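## Task

Take the roll of masking tape off the desk and set it on the counter, where it must stay put without the robot holding it. Knocking any desk carton to the floor fails the task. Release it and back the robot away afterward. The robot must not topple or be left leaning.

## Robot and tools

Robot: a simulated Rainbow Robotics RB-Y1. It has a two-wheel drive base with rear casters (0.66 m long, 0.58 m wide, front edge 0.10 m ahead of the wheel axle), a folding leg and torso, two 7-joint arms with parallel grippers, and a pan/tilt head. Objects may occasionally get nudged by the scene itself. The robot keeps executing its last command while the operator is thinking.

Frames: the base frame sits on the floor midway between the drive wheels, with x forward, y to the left and z up. Reported chest, left_hand and right_hand positions are in this frame. A hand point is the middle between its finger pads; the fingers point along the hand's -z and close along its x. Printed hand positions can be wrong, more so when the arm is stretched far. The odometry frame is the base frame at the start of the scene. base_odometry only counts wheel rotation, so wheel slip looks like motion. Its heading is in radians, left positive, from -3.142 to 3.142.

execute_actions: the argument actions is a list holding one action, or an empty list to just read state and images. An action may contain:
- base: exactly one relative move from where the base currently is. {"translate_m": d} drives straight, forward positive, d from -3 to 3 m. {"rotate_rad": d} turns in place, left positive, d from -3.2 to 3.2. No sideways motion. A base move needing more than 8.667 s is refused.
- joints: a dict of absolute joint targets by name (radians, grippers in metres). Torso: torso_squat_rad 0..1.2 (lowers the level chest), torso_shift_rad -0.3..0.6 (hips forward when positive), torso_pitch_rad -0.2..1.4 (forward bow when positive), torso_yaw_rad -1.5..1.5 (left positive). Combined torso rules: squat+shift<=1.52; squat-shift+pitch<=1.57; shift+0.5*pitch-0.4*squat<=0.7; shift+0.3*pitch-0.5*squat<=0.39; breaking one leaves commanded torso joints short, reported off_target. Arms, same names with left_ or right_: shoulder_pitch -2.356..2.356 (0 hangs, negative swings forward and up), shoulder_roll left 0..3.141 / right -3.141..0 (sign that raises the arm sideways outward), shoulder_yaw -2.094..2.094, elbow -2.617..0.01 (negative bends), forearm_roll -3.141..3.141, wrist_pitch -1.57..1.919 (negative tips hand forward), hand_roll -2.705..2.705, gripper_m 0..0.1 (pad gap). Yaw and roll signs are the same on both arms (positive = left / counter-clockwise seen from above on a hanging arm). head_pan_rad -0.523..0.523 (left positive, relative to chest), head_tilt_rad -0.35..1.57 (positive looks down). A joint counts as reached within ±0.02 (grippers ±0.004).
- speeds: optional cap for this action, translate_m 0.05..0.4 m/s, rotate_rad 0.1..1.509 rad/s.
- min_time_s: optional 0.1..8, the shortest duration for each arm and head motion.
All parts start together. Omitted joints or base may still be driving toward earlier targets. Unknown keys or out-of-range values reject the whole call. cameras: list of head_camera, left_wrist_camera, right_wrist_camera or all; omitted/null means all, [] means none. Images come from the end of the call, ordered as the pictures line says.

wait: seconds 0..10; commands nothing and returns state and images. zoom_image: camera plus region [x0,y0,x1,y1] in pixels, at most 504x504, on that camera's latest full image. Head image is 896x504, wrist images 644x364. A calibration block gives intrinsics K, distortion and T_world_to_cam (base frame to camera) per camera; expect small errors, larger for wrist cameras on an extended arm. finished_scene: scene number; ends the scene permanently and reports success.

Result lines: base_status and joint_status tell how each commanded motion ended. done = reached (for the base, wheels turned the commanded amount, even if slipping). off_target = stopped short, may still push. limit_stop_at_<name> = built-in limit. limit_stop_at_own_body = self-collision guard halted it before contact; move the arm and torso apart. contact_stop = hit something firm, or overloaded; stopped_with_arm = torso halted because an arm contact-stopped. time_out = took over 1.5x expected (torso 2.5x) plus 1 s, max 14 s. After contact_stop, time_out or stopped_with_arm, the whole group (torso; or all joints of one arm) freezes and forgets its targets. After a stop, first back the arm off in its own action, then the torso. Exception: if both hands hold one object and the torso contact-stops right away with nothing in the way, resend every arm joint at its current joint_positions value, then resend the torso. "joint command not followed" with a "cause:" line means an arm-collision check blocked that arm's targets (the gripper still moves); joints show not_followed and may be retried later. on_its_own lists uncommanded parts; "held at" is a target, not a position. The leg pressing on furniture can shove the robot backward without odometry noticing, and the bent leg can reach past the base front.

Gripping: command an opening at least 0.005 m narrower than the object; off_target then is expected.

Avoid: the base keeps pushing into furniture without stopping; arms striking or squeezing each other (any part, fingers included) can end the run; joint torque reaching its load limit (shoulders 61.6, elbow 31.6, wrist joints 22 N m, including carried weight) freezes the robot for 10 s; holding loads heats motors (warning at 65 °C, brake stop at 80 °C, reported with limit_stop_at_motor_heat; resend targets). Each arm carries at most 3 kg; heavy loads far forward can tip the robot. Avoid dropping, slamming or shoving objects, and leave cartons on the desk.

Each tool is called after ">>>" by a JSON object that holds its "method" and its "body", one argument or row to a line.

## Session

I'll start by looking at the current state and the scene.

>>> {"method": "execute_actions", "body": {
  "actions": []
}}

Scene clock: 0.00 s.
base_odometry: x=+0.000 y=+0.000 heading=+0.000 (m, m, rad; odometry frame)
base_status: not commanded
joint_positions: torso_squat_rad=+0.350 torso_shift_rad=+0.000 torso_pitch_rad=+0.001 torso_yaw_rad=+0.001 left_shoulder_pitch_rad=+0.022 left_shoulder_roll_rad=+0.022 left_shoulder_yaw_rad=+0.048 left_elbow_rad=-0.289 left_forearm_roll_rad=+0.009 left_wrist_pitch_rad=+0.032 left_hand_roll_rad=-0.015 left_gripper_m=+0.100 right_shoulder_pitch_rad=-0.001 right_shoulder_roll_rad=-0.012 right_shoulder_yaw_rad=+0.029 right_elbow_rad=-0.222 right_forearm_roll_rad=-0.027 right_wrist_pitch_rad=+0.002 right_hand_roll_rad=+0.013 right_gripper_m=+0.100 head_pan_rad=-0.001 head_tilt_rad=+0.400
joint_status: not commanded
chest: x=-0.2275 y=-0.0002 z=+1.2475 quat_wxyz=(+1.000, +0.000, +0.001, +0.000) (m; base frame)
left_hand: x=-0.1116 y=+0.2439 z=+0.5720 quat_wxyz=(+0.993, +0.015, -0.118, +0.024) (m; base frame)
right_hand: x=-0.1204 y=-0.2258 z=+0.5699 quat_wxyz=(+0.994, -0.003, -0.109, +0.009) (m; base frame)
pictures: head_camera, left_wrist_camera, right_wrist_camera
Images, in order (width x height): head_camera 896x504, left_wrist_camera 644x364, right_wrist_camera 644x364.

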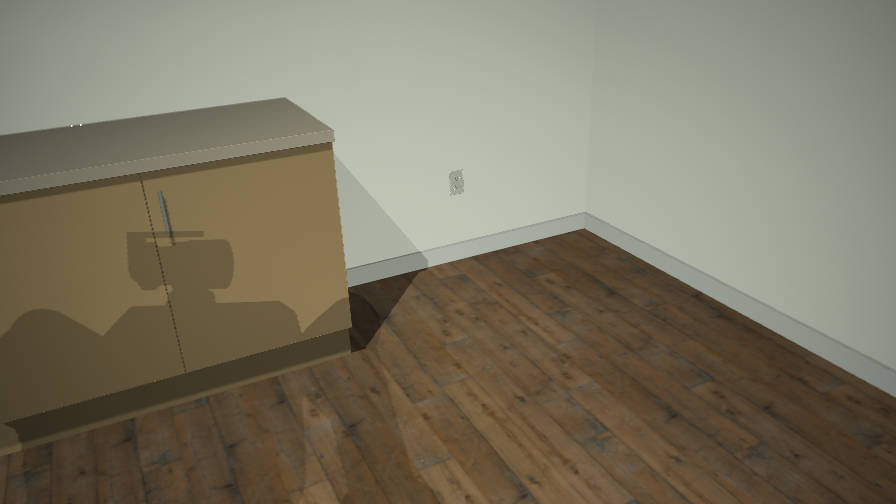

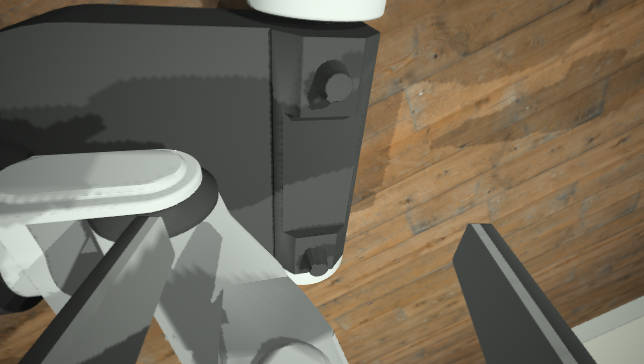

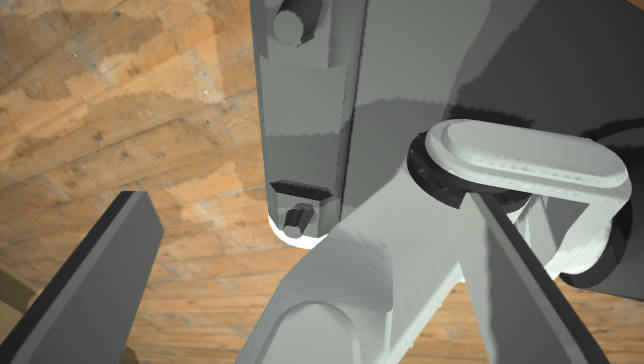

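The counter is ahead and to the left, but I can't see the desk yet, so I'll turn and look around.

>>> {"method": "execute_actions", "body": {
  "actions": [
    {"base": {"rotate_rad": 1.5}, "joints": {"head_tilt_rad": 0.3}}
  ],
  "cameras": ["head_camera"]
}}

Scene clock: 7.63 s.
base_odometry: x=+0.000 y=+0.000 heading=+1.499 (m, m, rad; odometry frame)
base_status: done
joint_positions: torso_squat_rad=+0.350 torso_shift_rad=+0.000 torso_pitch_rad=+0.001 torso_yaw_rad=+0.001 left_shoulder_pitch_rad=+0.022 left_shoulder_roll_rad=+0.022 left_shoulder_yaw_rad=+0.048 left_elbow_rad=-0.289 left_forearm_roll_rad=+0.009 left_wrist_pitch_rad=+0.032 left_hand_roll_rad=-0.015 left_gripper_m=+0.100 right_shoulder_pitch_rad=-0.001 right_shoulder_roll_rad=-0.012 right_shoulder_yaw_rad=+0.029 right_elbow_rad=-0.222 right_forearm_roll_rad=-0.027 right_wrist_pitch_rad=+0.002 right_hand_roll_rad=+0.013 right_gripper_m=+0.100 head_pan_rad=-0.001 head_tilt_rad=+0.300
joint_status: all done
chest: x=-0.2275 y=-0.0002 z=+1.2475 quat_wxyz=(+1.000, +0.000, +0.001, +0.000) (m; base frame)
left_hand: x=-0.1116 y=+0.2439 z=+0.5720 quat_wxyz=(+0.993, +0.015, -0.118, +0.024) (m; base frame)
right_hand: x=-0.1204 y=-0.2258 z=+0.5699 quat_wxyz=(+0.994, -0.003, -0.109, +0.009) (m; base frame)
pictures: head_camera
camera_calibration (this result's frames):
head_camera: T_world_to_cam=[[0.0196441, -0.999007, -0.0399944, 0.0635966], [-0.336731, 0.0310543, -0.941089, 1.35301], [0.941396, 0.0319542, -0.335786, 0.627217], [0, 0, 0, 1]] pos_world=[-0.136109, 0.0014744, 1.48646]
Images, in order (width x height): head_camera 896x504.

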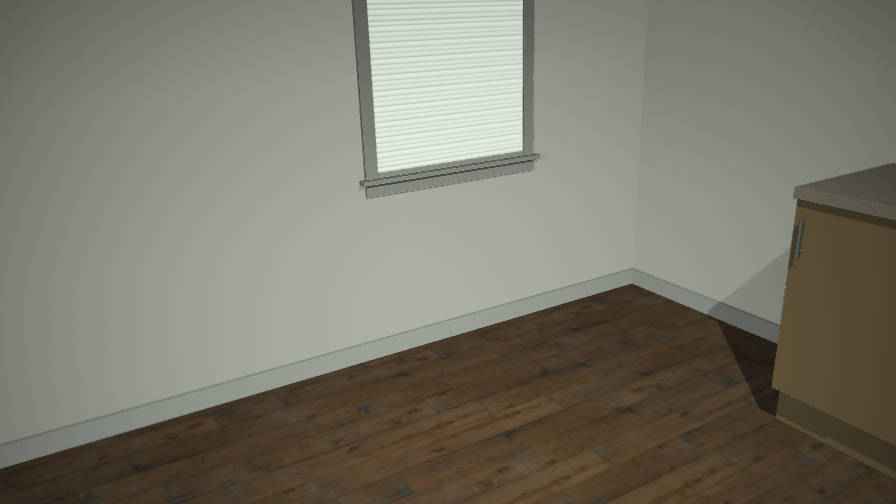

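>>> {"method": "execute_actions", "body": {
  "actions": [
    {"base": {"rotate_rad": 1.5}}
  ],
  "cameras": ["head_camera"]
}}

Scene clock: 13.37 s.
base_odometry: x=+0.000 y=+0.000 heading=+2.999 (m, m, rad; odometry frame)
base_status: done
joint_positions: torso_squat_rad=+0.350 torso_shift_rad=+0.000 torso_pitch_rad=+0.001 torso_yaw_rad=+0.001 left_shoulder_pitch_rad=+0.022 left_shoulder_roll_rad=+0.022 left_shoulder_yaw_rad=+0.048 left_elbow_rad=-0.289 left_forearm_roll_rad=+0.009 left_wrist_pitch_rad=+0.032 left_hand_roll_rad=-0.015 left_gripper_m=+0.100 right_shoulder_pitch_rad=-0.001 right_shoulder_roll_rad=-0.012 right_shoulder_yaw_rad=+0.029 right_elbow_rad=-0.222 right_forearm_roll_rad=-0.027 right_wrist_pitch_rad=+0.002 right_hand_roll_rad=+0.013 right_gripper_m=+0.100 head_pan_rad=-0.001 head_tilt_rad=+0.300
joint_status: not commanded
chest: x=-0.2275 y=-0.0002 z=+1.2475 quat_wxyz=(+1.000, +0.000, +0.001, +0.000) (m; base frame)
left_hand: x=-0.1116 y=+0.2439 z=+0.5720 quat_wxyz=(+0.993, +0.015, -0.118, +0.024) (m; base frame)
right_hand: x=-0.1204 y=-0.2258 z=+0.5699 quat_wxyz=(+0.994, -0.003, -0.109, +0.009) (m; base frame)
pictures: head_camera
camera_calibration (this result's frames):
head_camera: T_world_to_cam=[[0.0196443, -0.999007, -0.0399905, 0.0635953], [-0.336731, 0.0310506, -0.941089, 1.35301], [0.941396, 0.0319531, -0.335787, 0.627217], [0, 0, 0, 1]] pos_world=[-0.136109, 0.00147897, 1.48646]
Images, in order (width x height): head_camera 896x504.

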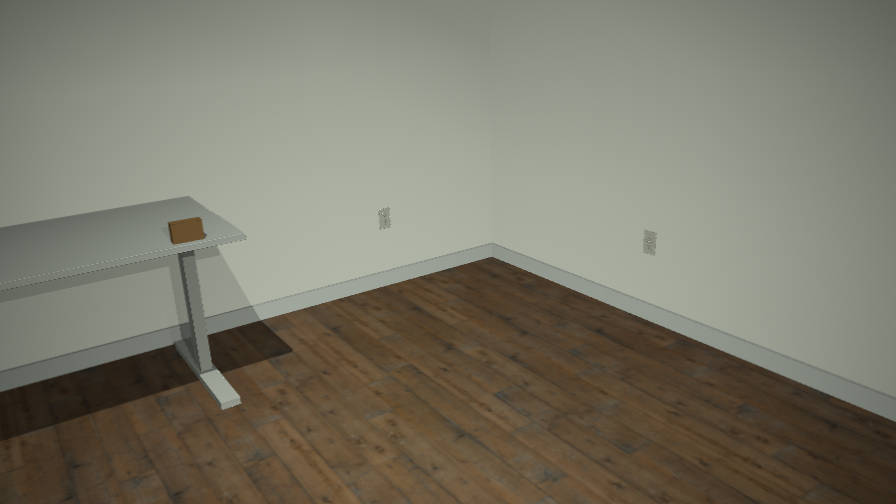

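The desk is in view on the left. I'll turn to face it.

>>> {"method": "execute_actions", "body": {
  "actions": [
    {"base": {"rotate_rad": 0.65}}
  ],
  "cameras": ["head_camera"]
}}

Scene clock: 18.07 s.
base_odometry: x=+0.000 y=+0.000 heading=-2.635 (m, m, rad; odometry frame)
base_status: done
joint_positions: torso_squat_rad=+0.350 torso_shift_rad=+0.000 torso_pitch_rad=+0.001 torso_yaw_rad=+0.001 left_shoulder_pitch_rad=+0.022 left_shoulder_roll_rad=+0.022 left_shoulder_yaw_rad=+0.048 left_elbow_rad=-0.289 left_forearm_roll_rad=+0.009 left_wrist_pitch_rad=+0.032 left_hand_roll_rad=-0.015 left_gripper_m=+0.100 right_shoulder_pitch_rad=-0.001 right_shoulder_roll_rad=-0.012 right_shoulder_yaw_rad=+0.029 right_elbow_rad=-0.222 right_forearm_roll_rad=-0.027 right_wrist_pitch_rad=+0.002 right_hand_roll_rad=+0.013 right_gripper_m=+0.100 head_pan_rad=-0.001 head_tilt_rad=+0.300
joint_status: not commanded
chest: x=-0.2275 y=-0.0003 z=+1.2475 quat_wxyz=(+1.000, +0.000, +0.001, +0.000) (m; base frame)
left_hand: x=-0.1116 y=+0.2439 z=+0.5720 quat_wxyz=(+0.993, +0.015, -0.118, +0.024) (m; base frame)
right_hand: x=-0.1204 y=-0.2258 z=+0.5699 quat_wxyz=(+0.994, -0.003, -0.109, +0.009) (m; base frame)
pictures: head_camera
camera_calibration (this result's frames):
head_camera: T_world_to_cam=[[0.019644, -0.999007, -0.0399961, 0.0635972], [-0.336731, 0.031056, -0.941089, 1.35301], [0.941396, 0.0319546, -0.335786, 0.627217], [0, 0, 0, 1]] pos_world=[-0.136109, 0.00147248, 1.48646]
Images, in order (width x height): head_camera 896x504.

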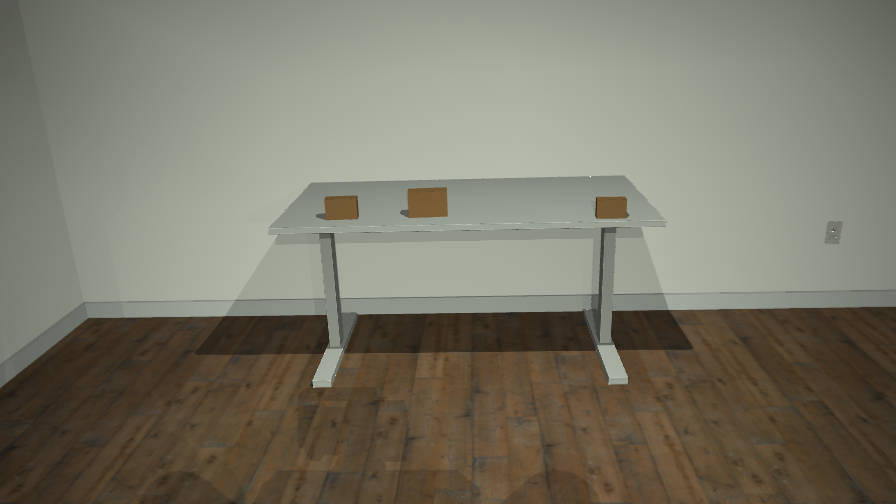

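>>> {"method": "zoom_image", "body": {
  "camera": "head_camera",
  "region": [260, 130, 680, 260]
}}

Region (260, 130, 680, 260) of head_camera's 896x504 image, scaled by 1.200, with more detail than that image has; it fills the top 156 rows of this view, and the rest is white.

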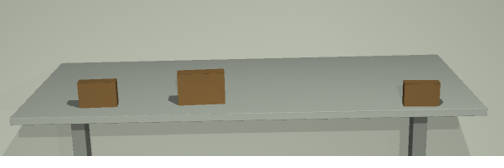

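>>> {"method": "zoom_image", "body": {
  "camera": "head_camera",
  "region": [540, 150, 680, 240]
}}

Region (540, 150, 680, 240) of head_camera's 896x504 image, scaled by 3.600, with more detail than that image has; it fills the top 324 rows of this view, and the rest is white.

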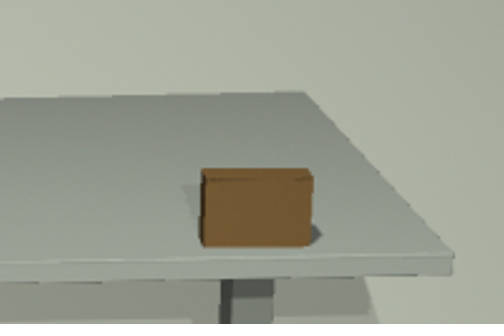

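>>> {"method": "zoom_image", "body": {
  "camera": "head_camera",
  "region": [570, 160, 640, 200]
}}

Region (570, 160, 640, 200) of head_camera's 896x504 image, scaled by 7.200, with more detail than that image has; it fills the top 288 rows of this view, and the rest is white.

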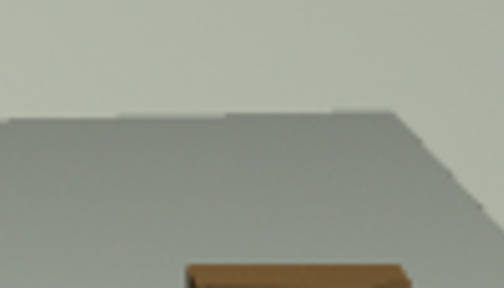

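I can't make out the tape from this distance. It may be hidden behind a carton, so I'll drive closer and look again.

>>> {"method": "execute_actions", "body": {
  "actions": [
    {"base": {"translate_m": 1.5}, "joints": {"head_tilt_rad": 0.5, "torso_squat_rad": 0.1}}
  ],
  "cameras": ["head_camera"]
}}

Scene clock: 40.40 s.
base_odometry: x=-1.311 y=-0.729 heading=-2.634 (m, m, rad; odometry frame)
base_status: done
joint_positions: torso_squat_rad=+0.100 torso_shift_rad=+0.000 torso_pitch_rad=+0.001 torso_yaw_rad=+0.001 left_shoulder_pitch_rad=+0.022 left_shoulder_roll_rad=+0.022 left_shoulder_yaw_rad=+0.048 left_elbow_rad=-0.289 left_forearm_roll_rad=+0.009 left_wrist_pitch_rad=+0.032 left_hand_roll_rad=-0.015 left_gripper_m=+0.100 right_shoulder_pitch_rad=-0.001 right_shoulder_roll_rad=-0.012 right_shoulder_yaw_rad=+0.029 right_elbow_rad=-0.222 right_forearm_roll_rad=-0.027 right_wrist_pitch_rad=+0.002 right_hand_roll_rad=+0.013 right_gripper_m=+0.100 head_pan_rad=-0.001 head_tilt_rad=+0.500
joint_status: all done
chest: x=-0.2274 y=-0.0003 z=+1.2864 quat_wxyz=(+1.000, +0.000, +0.001, +0.000) (m; base frame)
left_hand: x=-0.1115 y=+0.2439 z=+0.6109 quat_wxyz=(+0.993, +0.015, -0.118, +0.024) (m; base frame)
right_hand: x=-0.1205 y=-0.2258 z=+0.6088 quat_wxyz=(+0.994, -0.003, -0.109, +0.009) (m; base frame)
pictures: head_camera
camera_calibration (this result's frames):
head_camera: T_world_to_cam=[[0.0113305, -0.99901, -0.0430283, 0.0679392], [-0.517089, 0.030977, -0.855371, 1.22525], [0.855857, 0.0319412, -0.516225, 0.890827], [0, 0, 0, 1]] pos_world=[-0.129626, 0.00146329, 1.51084]
Images, in order (width x height): head_camera 896x504.

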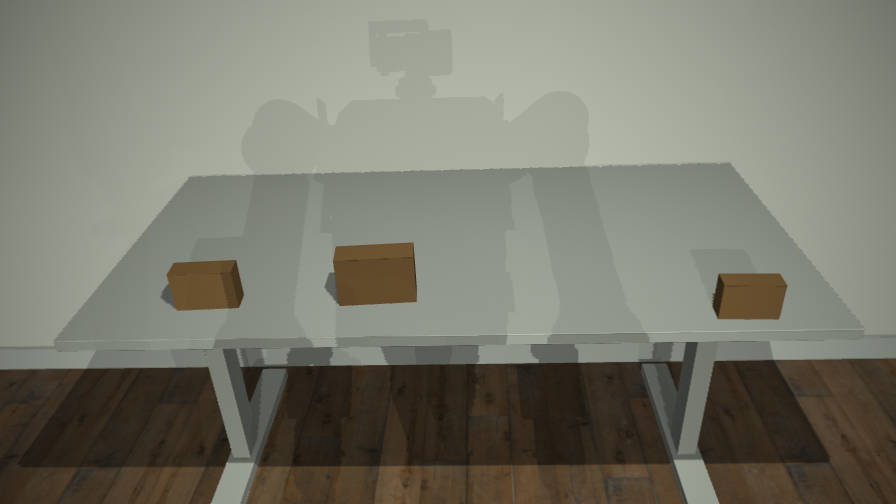

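I still can't see the tape. I'll zoom in on each part of the desk, especially around the cartons.

>>> {"method": "zoom_image", "body": {
  "camera": "head_camera",
  "region": [140, 200, 460, 340]
}}

>>> {"method": "zoom_image", "body": {
  "camera": "head_camera",
  "region": [560, 150, 880, 340]
}}

Region (140, 200, 460, 340) of head_camera's 896x504 image, scaled by 1.575, with more detail than that image has; it fills the top 220 rows of this view, and the rest is white.

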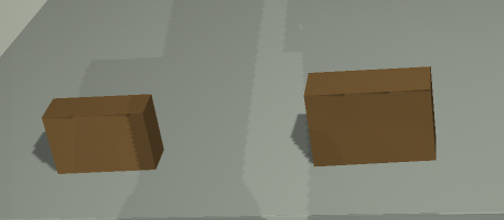

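Region (560, 150, 880, 340) of head_camera's 896x504 image, scaled by 1.575, with more detail than that image has; it fills the top 299 rows of this view, and the rest is white.

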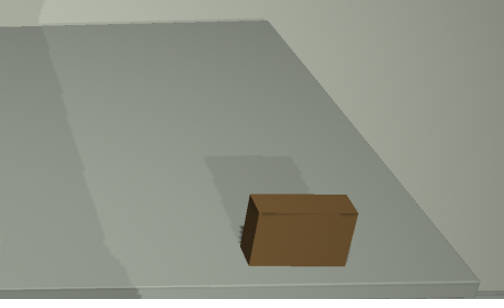

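The tape is still out of sight and may be behind a carton. I'll move closer so I can look down from above.

>>> {"method": "execute_actions", "body": {
  "actions": [
    {"base": {"translate_m": 0.5}, "joints": {"head_tilt_rad": 0.95}}
  ],
  "cameras": ["head_camera"]
}}

Scene clock: 54.17 s.
base_odometry: x=-1.748 y=-0.972 heading=-2.633 (m, m, rad; odometry frame)
base_status: done
joint_positions: torso_squat_rad=+0.100 torso_shift_rad=+0.000 torso_pitch_rad=+0.001 torso_yaw_rad=+0.001 left_shoulder_pitch_rad=+0.022 left_shoulder_roll_rad=+0.022 left_shoulder_yaw_rad=+0.048 left_elbow_rad=-0.289 left_forearm_roll_rad=+0.009 left_wrist_pitch_rad=+0.032 left_hand_roll_rad=-0.015 left_gripper_m=+0.100 right_shoulder_pitch_rad=-0.001 right_shoulder_roll_rad=-0.012 right_shoulder_yaw_rad=+0.029 right_elbow_rad=-0.222 right_forearm_roll_rad=-0.027 right_wrist_pitch_rad=+0.002 right_hand_roll_rad=+0.013 right_gripper_m=+0.100 head_pan_rad=-0.001 head_tilt_rad=+0.950
joint_status: all done
chest: x=-0.2274 y=-0.0003 z=+1.2864 quat_wxyz=(+1.000, +0.000, +0.001, +0.000) (m; base frame)
left_hand: x=-0.1115 y=+0.2439 z=+0.6109 quat_wxyz=(+0.993, +0.015, -0.118, +0.024) (m; base frame)
right_hand: x=-0.1204 y=-0.2258 z=+0.6088 quat_wxyz=(+0.994, -0.003, -0.109, +0.009) (m; base frame)
pictures: head_camera
camera_calibration (this result's frames):
head_camera: T_world_to_cam=[[-0.00842719, -0.999017, -0.0435149, 0.0646092], [-0.837645, 0.0308199, -0.545344, 0.698631], [0.546149, 0.0318543, -0.837082, 1.30424], [0, 0, 0, 1]] pos_world=[-0.126558, 0.00146841, 1.47556]
Images, in order (width x height): head_camera 896x504.

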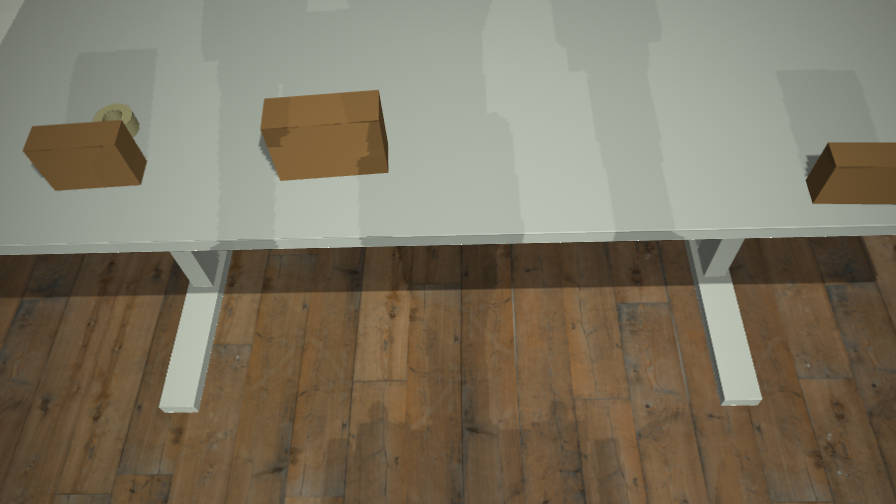

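Found it: the tape roll is right behind the left carton. I'll zoom in for detail.

>>> {"method": "zoom_image", "body": {
  "camera": "head_camera",
  "region": [0, 40, 240, 220]
}}

Region (0, 40, 240, 220) of head_camera's 896x504 image, scaled by 2.100, with more detail than that image has; it fills the top 378 rows of this view, and the rest is white.

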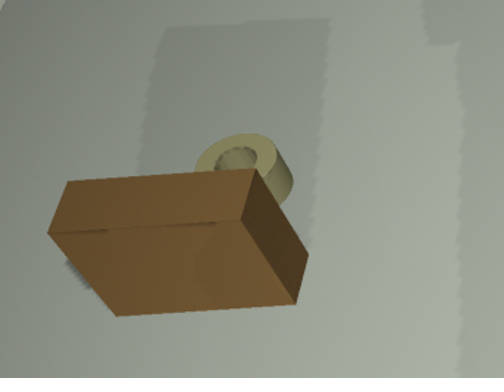

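The tape roll is small, about 6 cm across, and lies flat just behind the left carton, roughly 0.62 m ahead and 0.53 m to my left. I'll move the base closer and further left so the left arm can reach comfortably straight down onto it. I'll keep the arm folded high the whole way so it can't touch the cartons.

>>> {"method": "execute_actions", "body": {
  "actions": [
    {"base": {"rotate_rad": 0.695}, "joints": {"torso_pitch_rad": 0.5, "head_tilt_rad": 0.5, "left_shoulder_pitch_rad": -1.08, "left_shoulder_roll_rad": 0.05, "left_shoulder_yaw_rad": 0.0, "left_elbow_rad": -1.7, "left_forearm_roll_rad": 0.0, "left_wrist_pitch_rad": 1.85, "left_hand_roll_rad": -1.57}}
  ],
  "cameras": []
}}

Scene clock: 176.87 s.
base_odometry: x=-1.748 y=-0.972 heading=-1.939 (m, m, rad; odometry frame)
base_status: done
joint_positions: torso_squat_rad=+0.100 torso_shift_rad=+0.000 torso_pitch_rad=+0.500 torso_yaw_rad=+0.001 left_shoulder_pitch_rad=-1.080 left_shoulder_roll_rad=+0.050 left_shoulder_yaw_rad=+0.000 left_elbow_rad=-1.700 left_forearm_roll_rad=+0.000 left_wrist_pitch_rad=+1.850 left_hand_roll_rad=-1.570 left_gripper_m=+0.100 right_shoulder_pitch_rad=-0.001 right_shoulder_roll_rad=-0.012 right_shoulder_yaw_rad=+0.029 right_elbow_rad=-0.222 right_forearm_roll_rad=-0.027 right_wrist_pitch_rad=+0.002 right_hand_roll_rad=+0.013 right_gripper_m=+0.100 head_pan_rad=-0.001 head_tilt_rad=+0.500
joint_status: all done
chest: x=-0.0796 y=-0.0003 z=+1.2486 quat_wxyz=(+0.969, +0.000, +0.247, +0.001) (m; base frame)
left_hand: x=+0.4102 y=+0.0819 z=+1.0132 quat_wxyz=(+0.569, +0.128, -0.138, -0.801) (m; base frame)
right_hand: x=-0.3096 y=-0.2258 z=+0.6022 quat_wxyz=(+0.990, -0.001, +0.139, +0.009) (m; base frame)
pictures: none
No camera images: the call's "cameras" was empty. Leave "cameras" out to get every camera's image.

The reported hand pose shows the shoulder's first axis is tilted inward by about 20°, and I've added that to my arm model. The hand is high at z≈1.01 m, clear of everything, so I'll continue the diagonal drive toward the desk.

>>> {"method": "execute_actions", "body": {
  "actions": [
    {"base": {"translate_m": 0.39}}
  ],
  "cameras": []
}}

>>> {"method": "execute_actions", "body": {
  "actions": [
    {"base": {"rotate_rad": -0.5}, "joints": {"head_pan_rad": 0.35, "head_tilt_rad": 0.55}}
  ]
}}

Scene clock: 254.23 s.
base_odometry: x=-1.888 y=-1.336 heading=-1.939 (m, m, rad; odometry frame)
base_status: done
joint_positions: torso_squat_rad=+0.100 torso_shift_rad=+0.000 torso_pitch_rad=+0.500 torso_yaw_rad=+0.001 left_shoulder_pitch_rad=-1.080 left_shoulder_roll_rad=+0.050 left_shoulder_yaw_rad=+0.000 left_elbow_rad=-1.700 left_forearm_roll_rad=+0.000 left_wrist_pitch_rad=+1.850 left_hand_roll_rad=-1.570 left_gripper_m=+0.100 right_shoulder_pitch_rad=-0.001 right_shoulder_roll_rad=-0.012 right_shoulder_yaw_rad=+0.029 right_elbow_rad=-0.222 right_forearm_roll_rad=-0.027 right_wrist_pitch_rad=+0.002 right_hand_roll_rad=+0.013 right_gripper_m=+0.100 head_pan_rad=-0.001 head_tilt_rad=+0.500
joint_status: not commanded
chest: x=-0.0796 y=-0.0003 z=+1.2486 quat_wxyz=(+0.969, +0.000, +0.247, +0.001) (m; base frame)
left_hand: x=+0.4102 y=+0.0819 z=+1.0131 quat_wxyz=(+0.569, +0.128, -0.138, -0.801) (m; base frame)
right_hand: x=-0.3096 y=-0.2258 z=+0.6023 quat_wxyz=(+0.990, -0.001, +0.139, +0.009) (m; base frame)
pictures: none
No camera images: the call's "cameras" was empty. Leave "cameras" out to get every camera's image.

Scene clock: 256.57 s.
base_odometry: x=-1.888 y=-1.336 heading=-2.438 (m, m, rad; odometry frame)
base_status: done
joint_positions: torso_squat_rad=+0.100 torso_shift_rad=+0.000 torso_pitch_rad=+0.500 torso_yaw_rad=+0.001 left_shoulder_pitch_rad=-1.080 left_shoulder_roll_rad=+0.050 left_shoulder_yaw_rad=+0.000 left_elbow_rad=-1.700 left_forearm_roll_rad=+0.000 left_wrist_pitch_rad=+1.850 left_hand_roll_rad=-1.570 left_gripper_m=+0.100 right_shoulder_pitch_rad=-0.001 right_shoulder_roll_rad=-0.012 right_shoulder_yaw_rad=+0.029 right_elbow_rad=-0.222 right_forearm_roll_rad=-0.027 right_wrist_pitch_rad=+0.002 right_hand_roll_rad=+0.013 right_gripper_m=+0.100 head_pan_rad=+0.350 head_tilt_rad=+0.550
joint_status: all done
chest: x=-0.0796 y=-0.0002 z=+1.2486 quat_wxyz=(+0.969, +0.000, +0.247, +0.001) (m; base frame)
left_hand: x=+0.4102 y=+0.0819 z=+1.0131 quat_wxyz=(+0.569, +0.128, -0.138, -0.801) (m; base frame)
right_hand: x=-0.3096 y=-0.2258 z=+0.6023 quat_wxyz=(+0.990, -0.001, +0.139, +0.009) (m; base frame)
pictures: head_camera, left_wrist_camera, right_wrist_camera
camera_calibration (this result's frames):
head_camera: T_world_to_cam=[[0.287899, -0.935067, -0.206795, 0.283762], [-0.866785, -0.162618, -0.471422, 0.757093], [0.407183, 0.314968, -0.85732, 1.14533], [0, 0, 0, 1]] pos_world=[0.108182, 0.0277096, 1.39751]
left_wrist_camera: T_world_to_cam=[[-0.287158, -0.957642, -0.0214867, 0.214487], [-0.926563, 0.27201, 0.259791, 0.137303], [-0.242942, 0.0945099, -0.965426, 1.15433], [0, 0, 0, 1]] pos_world=[0.469248, 0.0589586, 1.08336]
right_wrist_camera: T_world_to_cam=[[-0.955534, -0.0331392, 0.293012, -0.481879], [0.172202, 0.743921, 0.6457, -0.139304], [-0.239376, 0.667446, -0.705135, 0.590488], [0, 0, 0, 1]] pos_world=[-0.295115, -0.306456, 0.647519]
Images, in order (width x height): head_camera 896x504, left_wrist_camera 644x364, right_wrist_camera 644x364.

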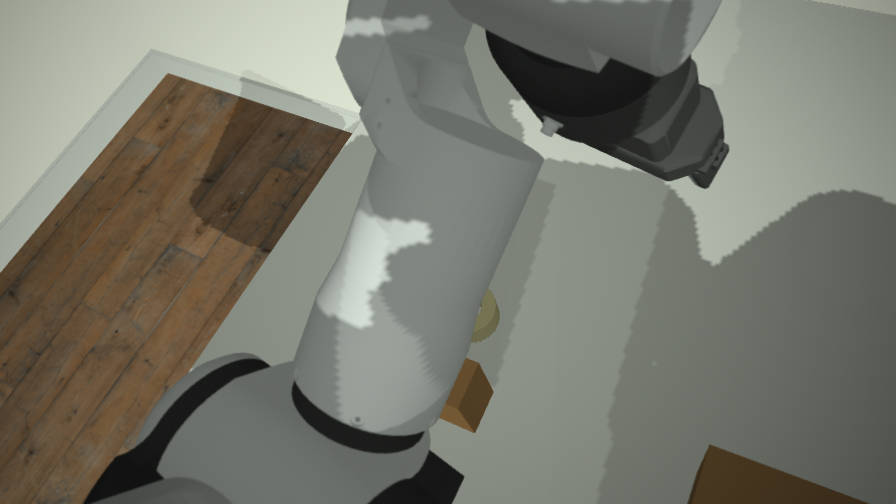

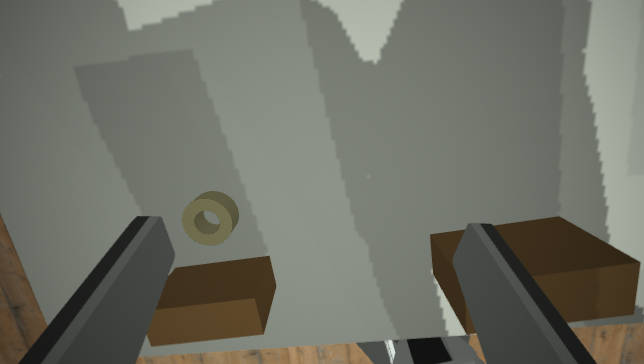

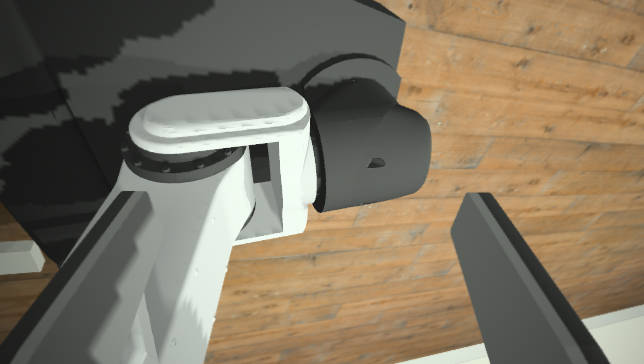

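The wrist camera has a clear top-down view of the tape beside the carton. I'll zoom in to measure it precisely.

>>> {"method": "zoom_image", "body": {
  "camera": "left_wrist_camera",
  "region": [120, 160, 300, 350]
}}

Region (120, 160, 300, 350) of left_wrist_camera's 644x364 image, scaled by 2.653, with more detail than that image has; it fills the left 477 columns of this view, and the rest is white.

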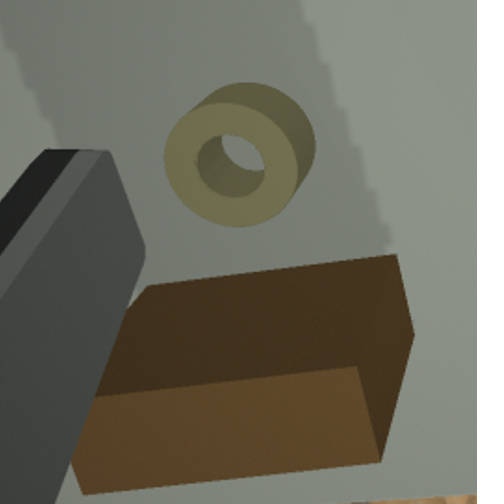

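>>> {"method": "zoom_image", "body": {
  "camera": "left_wrist_camera",
  "region": [165, 175, 255, 265]
}}

Region (165, 175, 255, 265) of left_wrist_camera's 644x364 image, scaled by 5.600, with more detail than that image has.

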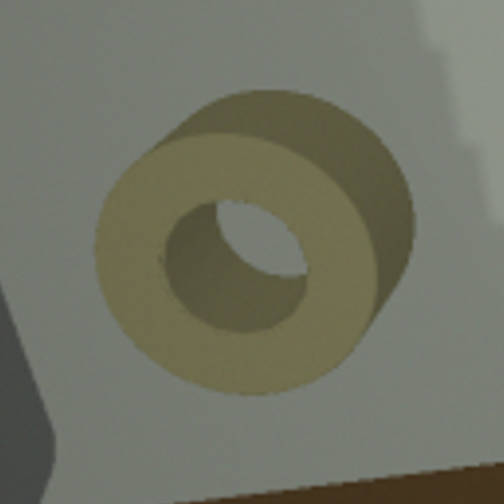

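The roll is about 5.8 cm across and 2.5 cm tall, centred near (0.376, 0.236) in my base frame, with about a 3 cm gap to the carton. My plan:

- **Grip:** hold the hand vertical and close it sideways, parallel to the carton's back face.
- **Camera:** keep the wrist camera on the far side so it can't clip the carton.
- **Descent:** lower the hand straight down by squatting the torso.

First I'll move to a hover above the tape.

>>> {"method": "execute_actions", "body": {
  "actions": [
    {"joints": {"left_shoulder_pitch_rad": -0.989, "left_shoulder_roll_rad": 0.406, "left_shoulder_yaw_rad": 0.0, "left_elbow_rad": -1.268, "left_forearm_roll_rad": 0.36, "left_wrist_pitch_rad": 1.728, "left_hand_roll_rad": -1.561, "left_gripper_m": 0.1}, "min_time_s": 1.0}
  ],
  "cameras": ["left_wrist_camera", "head_camera"]
}}

Scene clock: 378.07 s.
base_odometry: x=-1.888 y=-1.336 heading=-2.438 (m, m, rad; odometry frame)
base_status: not commanded
joint_positions: torso_squat_rad=+0.100 torso_shift_rad=+0.000 torso_pitch_rad=+0.500 torso_yaw_rad=+0.001 left_shoulder_pitch_rad=-0.989 left_shoulder_roll_rad=+0.406 left_shoulder_yaw_rad=+0.000 left_elbow_rad=-1.268 left_forearm_roll_rad=+0.360 left_wrist_pitch_rad=+1.728 left_hand_roll_rad=-1.561 left_gripper_m=+0.100 right_shoulder_pitch_rad=-0.001 right_shoulder_roll_rad=-0.012 right_shoulder_yaw_rad=+0.029 right_elbow_rad=-0.222 right_forearm_roll_rad=-0.027 right_wrist_pitch_rad=+0.002 right_hand_roll_rad=+0.013 right_gripper_m=+0.100 head_pan_rad=+0.350 head_tilt_rad=+0.550
joint_status: all done
chest: x=-0.0796 y=-0.0002 z=+1.2486 quat_wxyz=(+0.969, +0.000, +0.247, +0.001) (m; base frame)
left_hand: x=+0.3761 y=+0.2364 z=+0.8827 quat_wxyz=(+0.635, +0.001, +0.000, -0.772) (m; base frame)
right_hand: x=-0.3097 y=-0.2258 z=+0.6023 quat_wxyz=(+0.990, -0.001, +0.139, +0.009) (m; base frame)
pictures: head_camera, left_wrist_camera
camera_calibration (this result's frames):
head_camera: T_world_to_cam=[[0.287902, -0.935067, -0.20679, 0.283762], [-0.866785, -0.162623, -0.471421, 0.757093], [0.407182, 0.314965, -0.857321, 1.14533], [0, 0, 0, 1]] pos_world=[0.108182, 0.0277173, 1.39751]
left_wrist_camera: T_world_to_cam=[[-0.151057, -0.988469, 0.0105596, 0.277692], [-0.79215, 0.127432, 0.596874, -0.216387], [-0.591337, 0.0817975, -0.802265, 0.995594], [0, 0, 0, 1]] pos_world=[0.459268, 0.220628, 0.924954]
Images, in order (width x height): head_camera 896x504, left_wrist_camera 644x364.

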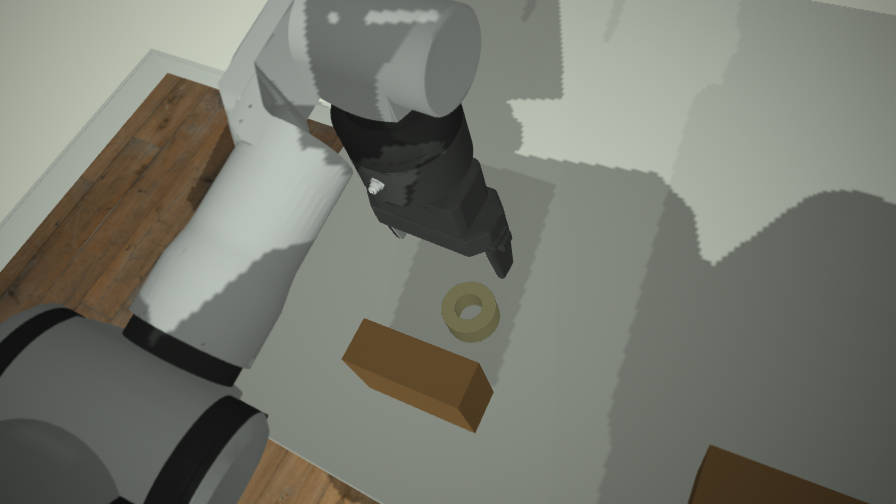

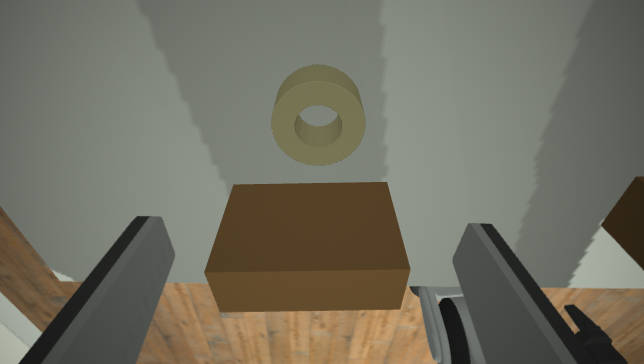

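The hand is where I commanded it and the tape is centred between the fingers. I'll measure the alignment before descending.

>>> {"method": "zoom_image", "body": {
  "camera": "left_wrist_camera",
  "region": [240, 40, 400, 200]
}}

Region (240, 40, 400, 200) of left_wrist_camera's 644x364 image, scaled by 3.150, with more detail than that image has.

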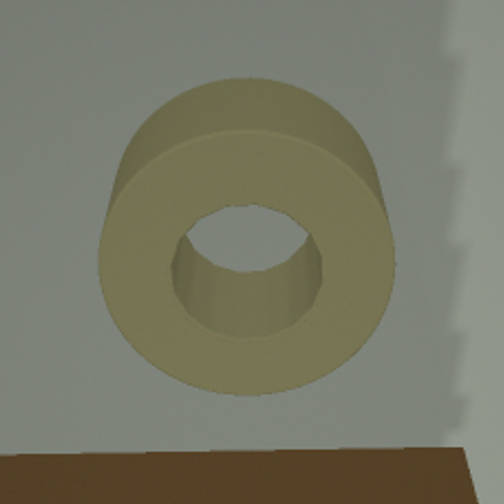

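>>> {"method": "zoom_image", "body": {
  "camera": "left_wrist_camera",
  "region": [60, 180, 260, 364]
}}

Region (60, 180, 260, 364) of left_wrist_camera's 644x364 image, scaled by 2.520, with more detail than that image has; it fills the top 464 rows of this view, and the rest is white.

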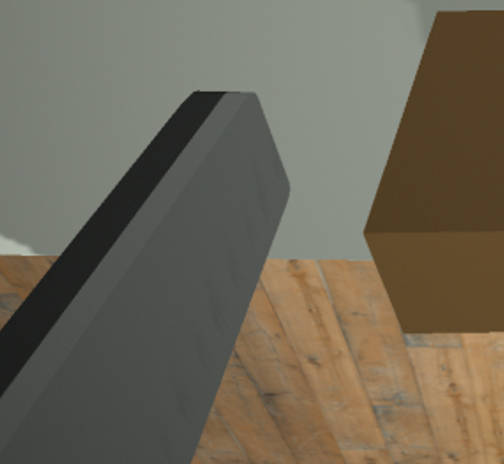

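>>> {"method": "zoom_image", "body": {
  "camera": "left_wrist_camera",
  "region": [190, 160, 430, 330]
}}

Region (190, 160, 430, 330) of left_wrist_camera's 644x364 image, scaled by 2.100, with more detail than that image has; it fills the top 357 rows of this view, and the rest is white.

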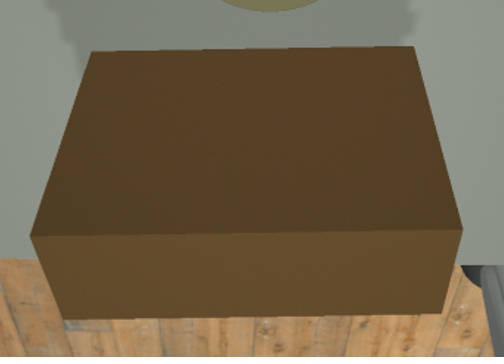

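With the tip length accounted for, the geometry works out:

| Measurement | Value |
|---|---|
| Desk top height | ≈0.717 m |
| Tape top height | ≈0.747 m |
| Fingertips below the hand point | ≈3.7 cm |
| Clearance from finger to carton | ≈6 cm |

I'll descend straight down by squatting, stopping part way first to check.

>>> {"method": "execute_actions", "body": {
  "actions": [
    {"joints": {"torso_squat_rad": 0.5}}
  ],
  "cameras": ["left_wrist_camera", "head_camera"]
}}

Scene clock: 500.17 s.
base_odometry: x=-1.888 y=-1.336 heading=-2.438 (m, m, rad; odometry frame)
base_status: not commanded
joint_positions: torso_squat_rad=+0.500 torso_shift_rad=+0.000 torso_pitch_rad=+0.500 torso_yaw_rad=+0.001 left_shoulder_pitch_rad=-0.989 left_shoulder_roll_rad=+0.406 left_shoulder_yaw_rad=+0.000 left_elbow_rad=-1.268 left_forearm_roll_rad=+0.360 left_wrist_pitch_rad=+1.728 left_hand_roll_rad=-1.561 left_gripper_m=+0.100 right_shoulder_pitch_rad=-0.001 right_shoulder_roll_rad=-0.012 right_shoulder_yaw_rad=+0.029 right_elbow_rad=-0.222 right_forearm_roll_rad=-0.027 right_wrist_pitch_rad=+0.002 right_hand_roll_rad=+0.013 right_gripper_m=+0.100 head_pan_rad=+0.350 head_tilt_rad=+0.550
joint_status: all done
chest: x=-0.0797 y=-0.0002 z=+1.1664 quat_wxyz=(+0.969, +0.000, +0.247, +0.001) (m; base frame)
left_hand: x=+0.3760 y=+0.2364 z=+0.8007 quat_wxyz=(+0.635, +0.001, +0.000, -0.772) (m; base frame)
right_hand: x=-0.3096 y=-0.2258 z=+0.5200 quat_wxyz=(+0.990, -0.001, +0.139, +0.009) (m; base frame)
pictures: head_camera, left_wrist_camera
camera_calibration (this result's frames):
head_camera: T_world_to_cam=[[0.287955, -0.935067, -0.206717, 0.266749], [-0.866665, -0.162624, -0.471641, 0.718523], [0.407399, 0.314965, -0.857218, 1.07483], [0, 0, 0, 1]] pos_world=[0.108025, 0.027744, 1.31539]
left_wrist_camera: T_world_to_cam=[[-0.151061, -0.988468, 0.0105319, 0.278602], [-0.792311, 0.127441, 0.596659, -0.167201], [-0.59112, 0.0817876, -0.802426, 0.929799], [0, 0, 0, 1]] pos_world=[0.459234, 0.220652, 0.842923]
Images, in order (width x height): head_camera 896x504, left_wrist_camera 644x364.

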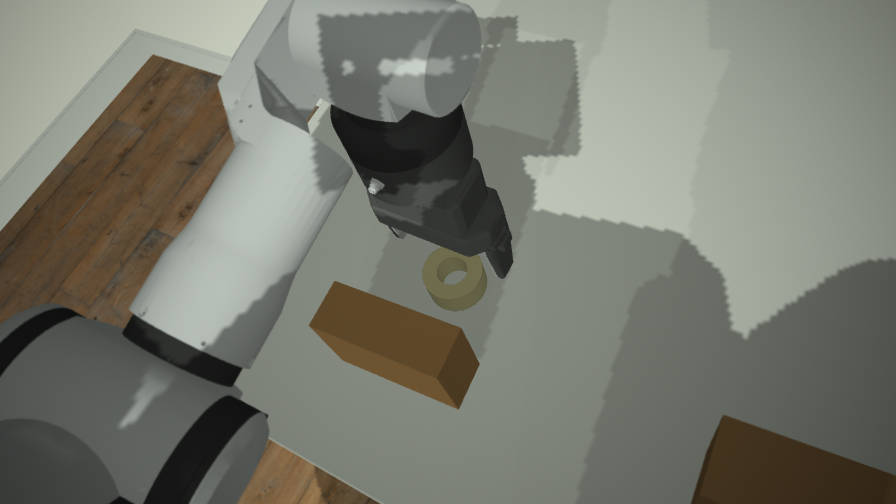

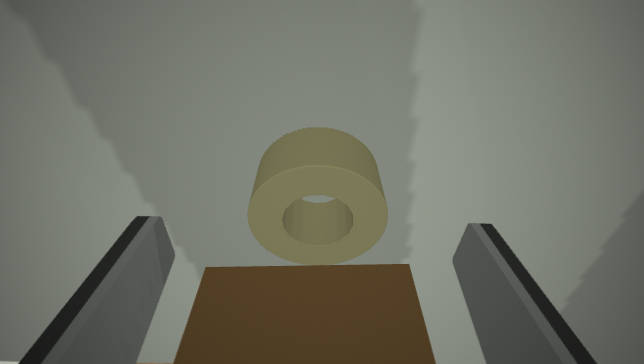

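>>> {"method": "zoom_image", "body": {
  "camera": "left_wrist_camera",
  "region": [220, 110, 420, 290]
}}

Region (220, 110, 420, 290) of left_wrist_camera's 644x364 image, scaled by 2.520, with more detail than that image has; it fills the top 454 rows of this view, and the rest is white.

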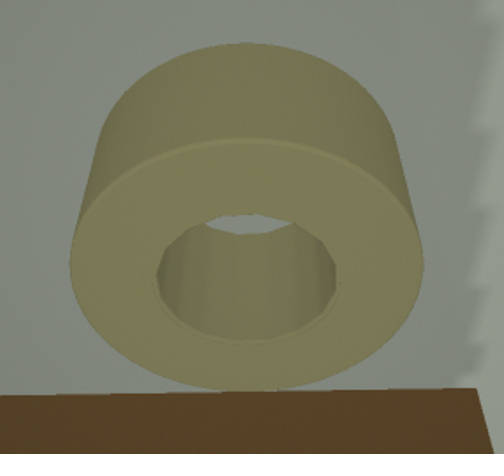

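The tape is well centred between the open fingers. Now I'll do the final descent.

>>> {"method": "execute_actions", "body": {
  "actions": [
    {"joints": {"torso_squat_rad": 0.61}}
  ],
  "cameras": ["left_wrist_camera", "head_camera"]
}}

Scene clock: 519.40 s.
base_odometry: x=-1.888 y=-1.336 heading=-2.438 (m, m, rad; odometry frame)
base_status: not commanded
joint_positions: torso_squat_rad=+0.610 torso_shift_rad=+0.000 torso_pitch_rad=+0.500 torso_yaw_rad=+0.001 left_shoulder_pitch_rad=-0.989 left_shoulder_roll_rad=+0.406 left_shoulder_yaw_rad=+0.000 left_elbow_rad=-1.268 left_forearm_roll_rad=+0.360 left_wrist_pitch_rad=+1.728 left_hand_roll_rad=-1.561 left_gripper_m=+0.100 right_shoulder_pitch_rad=-0.001 right_shoulder_roll_rad=-0.012 right_shoulder_yaw_rad=+0.029 right_elbow_rad=-0.222 right_forearm_roll_rad=-0.027 right_wrist_pitch_rad=+0.002 right_hand_roll_rad=+0.013 right_gripper_m=+0.100 head_pan_rad=+0.350 head_tilt_rad=+0.550
joint_status: all done
chest: x=-0.0797 y=-0.0002 z=+1.1258 quat_wxyz=(+0.969, +0.000, +0.247, +0.001) (m; base frame)
left_hand: x=+0.3760 y=+0.2365 z=+0.7601 quat_wxyz=(+0.635, +0.001, +0.000, -0.772) (m; base frame)
right_hand: x=-0.3096 y=-0.2258 z=+0.4795 quat_wxyz=(+0.990, -0.001, +0.139, +0.009) (m; base frame)
pictures: head_camera, left_wrist_camera
camera_calibration (this result's frames):
head_camera: T_world_to_cam=[[0.287952, -0.935067, -0.20672, 0.25838], [-0.866671, -0.162624, -0.471631, 0.699388], [0.407389, 0.314965, -0.857223, 1.04006], [0, 0, 0, 1]] pos_world=[0.108028, 0.0277568, 1.27483]
left_wrist_camera: T_world_to_cam=[[-0.151045, -0.988471, 0.0105255, 0.279053], [-0.792296, 0.127422, 0.596683, -0.143026], [-0.591145, 0.0817867, -0.802408, 0.897234], [0, 0, 0, 1]] pos_world=[0.459226, 0.220679, 0.802352]
Images, in order (width x height): head_camera 896x504, left_wrist_camera 644x364.

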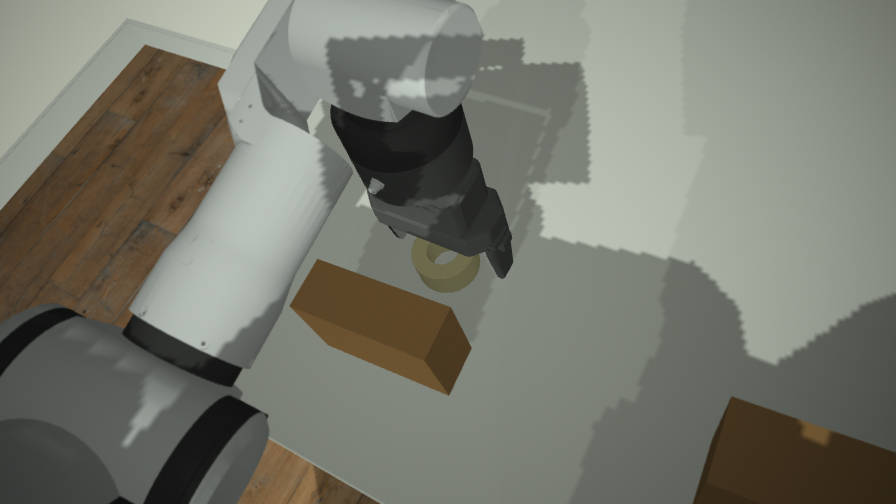

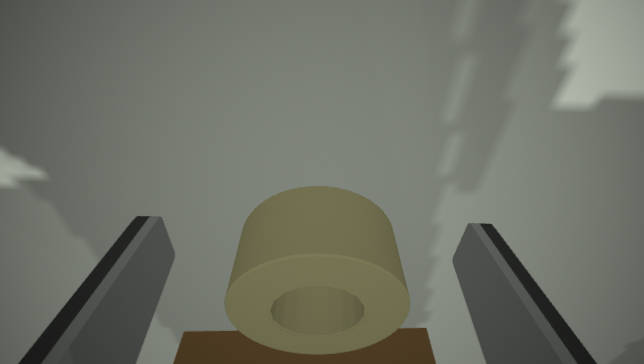

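The fingers are straddling the roll with no contact reported. Closing the gripper now.

>>> {"method": "execute_actions", "body": {
  "actions": [
    {"joints": {"left_gripper_m": 0.04}}
  ],
  "cameras": ["left_wrist_camera"]
}}

Scene clock: 523.53 s.
base_odometry: x=-1.888 y=-1.336 heading=-2.438 (m, m, rad; odometry frame)
base_status: not commanded
joint_positions: torso_squat_rad=+0.610 torso_shift_rad=+0.000 torso_pitch_rad=+0.500 torso_yaw_rad=+0.001 left_shoulder_pitch_rad=-0.989 left_shoulder_roll_rad=+0.406 left_shoulder_yaw_rad=+0.000 left_elbow_rad=-1.268 left_forearm_roll_rad=+0.360 left_wrist_pitch_rad=+1.728 left_hand_roll_rad=-1.561 left_gripper_m=+0.056 right_shoulder_pitch_rad=-0.001 right_shoulder_roll_rad=-0.012 right_shoulder_yaw_rad=+0.029 right_elbow_rad=-0.222 right_forearm_roll_rad=-0.027 right_wrist_pitch_rad=+0.002 right_hand_roll_rad=+0.013 right_gripper_m=+0.100 head_pan_rad=+0.350 head_tilt_rad=+0.550
joint_status: left_gripper_m off_target (ended at +0.056, target +0.040)
chest: x=-0.0797 y=-0.0002 z=+1.1258 quat_wxyz=(+0.969, +0.000, +0.247, +0.001) (m; base frame)
left_hand: x=+0.3760 y=+0.2365 z=+0.7601 quat_wxyz=(+0.635, +0.001, +0.000, -0.772) (m; base frame)
right_hand: x=-0.3096 y=-0.2258 z=+0.4795 quat_wxyz=(+0.990, -0.001, +0.139, +0.009) (m; base frame)
pictures: left_wrist_camera
camera_calibration (this result's frames):
left_wrist_camera: T_world_to_cam=[[-0.151046, -0.988471, 0.0105265, 0.279052], [-0.792296, 0.127423, 0.596683, -0.143026], [-0.591145, 0.0817862, -0.802408, 0.897235], [0, 0, 0, 1]] pos_world=[0.459226, 0.220678, 0.802352]
Images, in order (width x height): left_wrist_camera 644x364.

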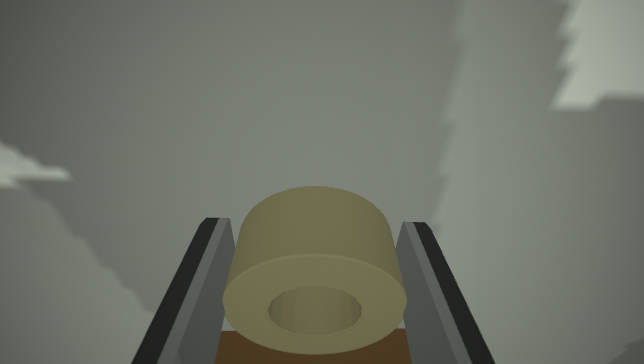

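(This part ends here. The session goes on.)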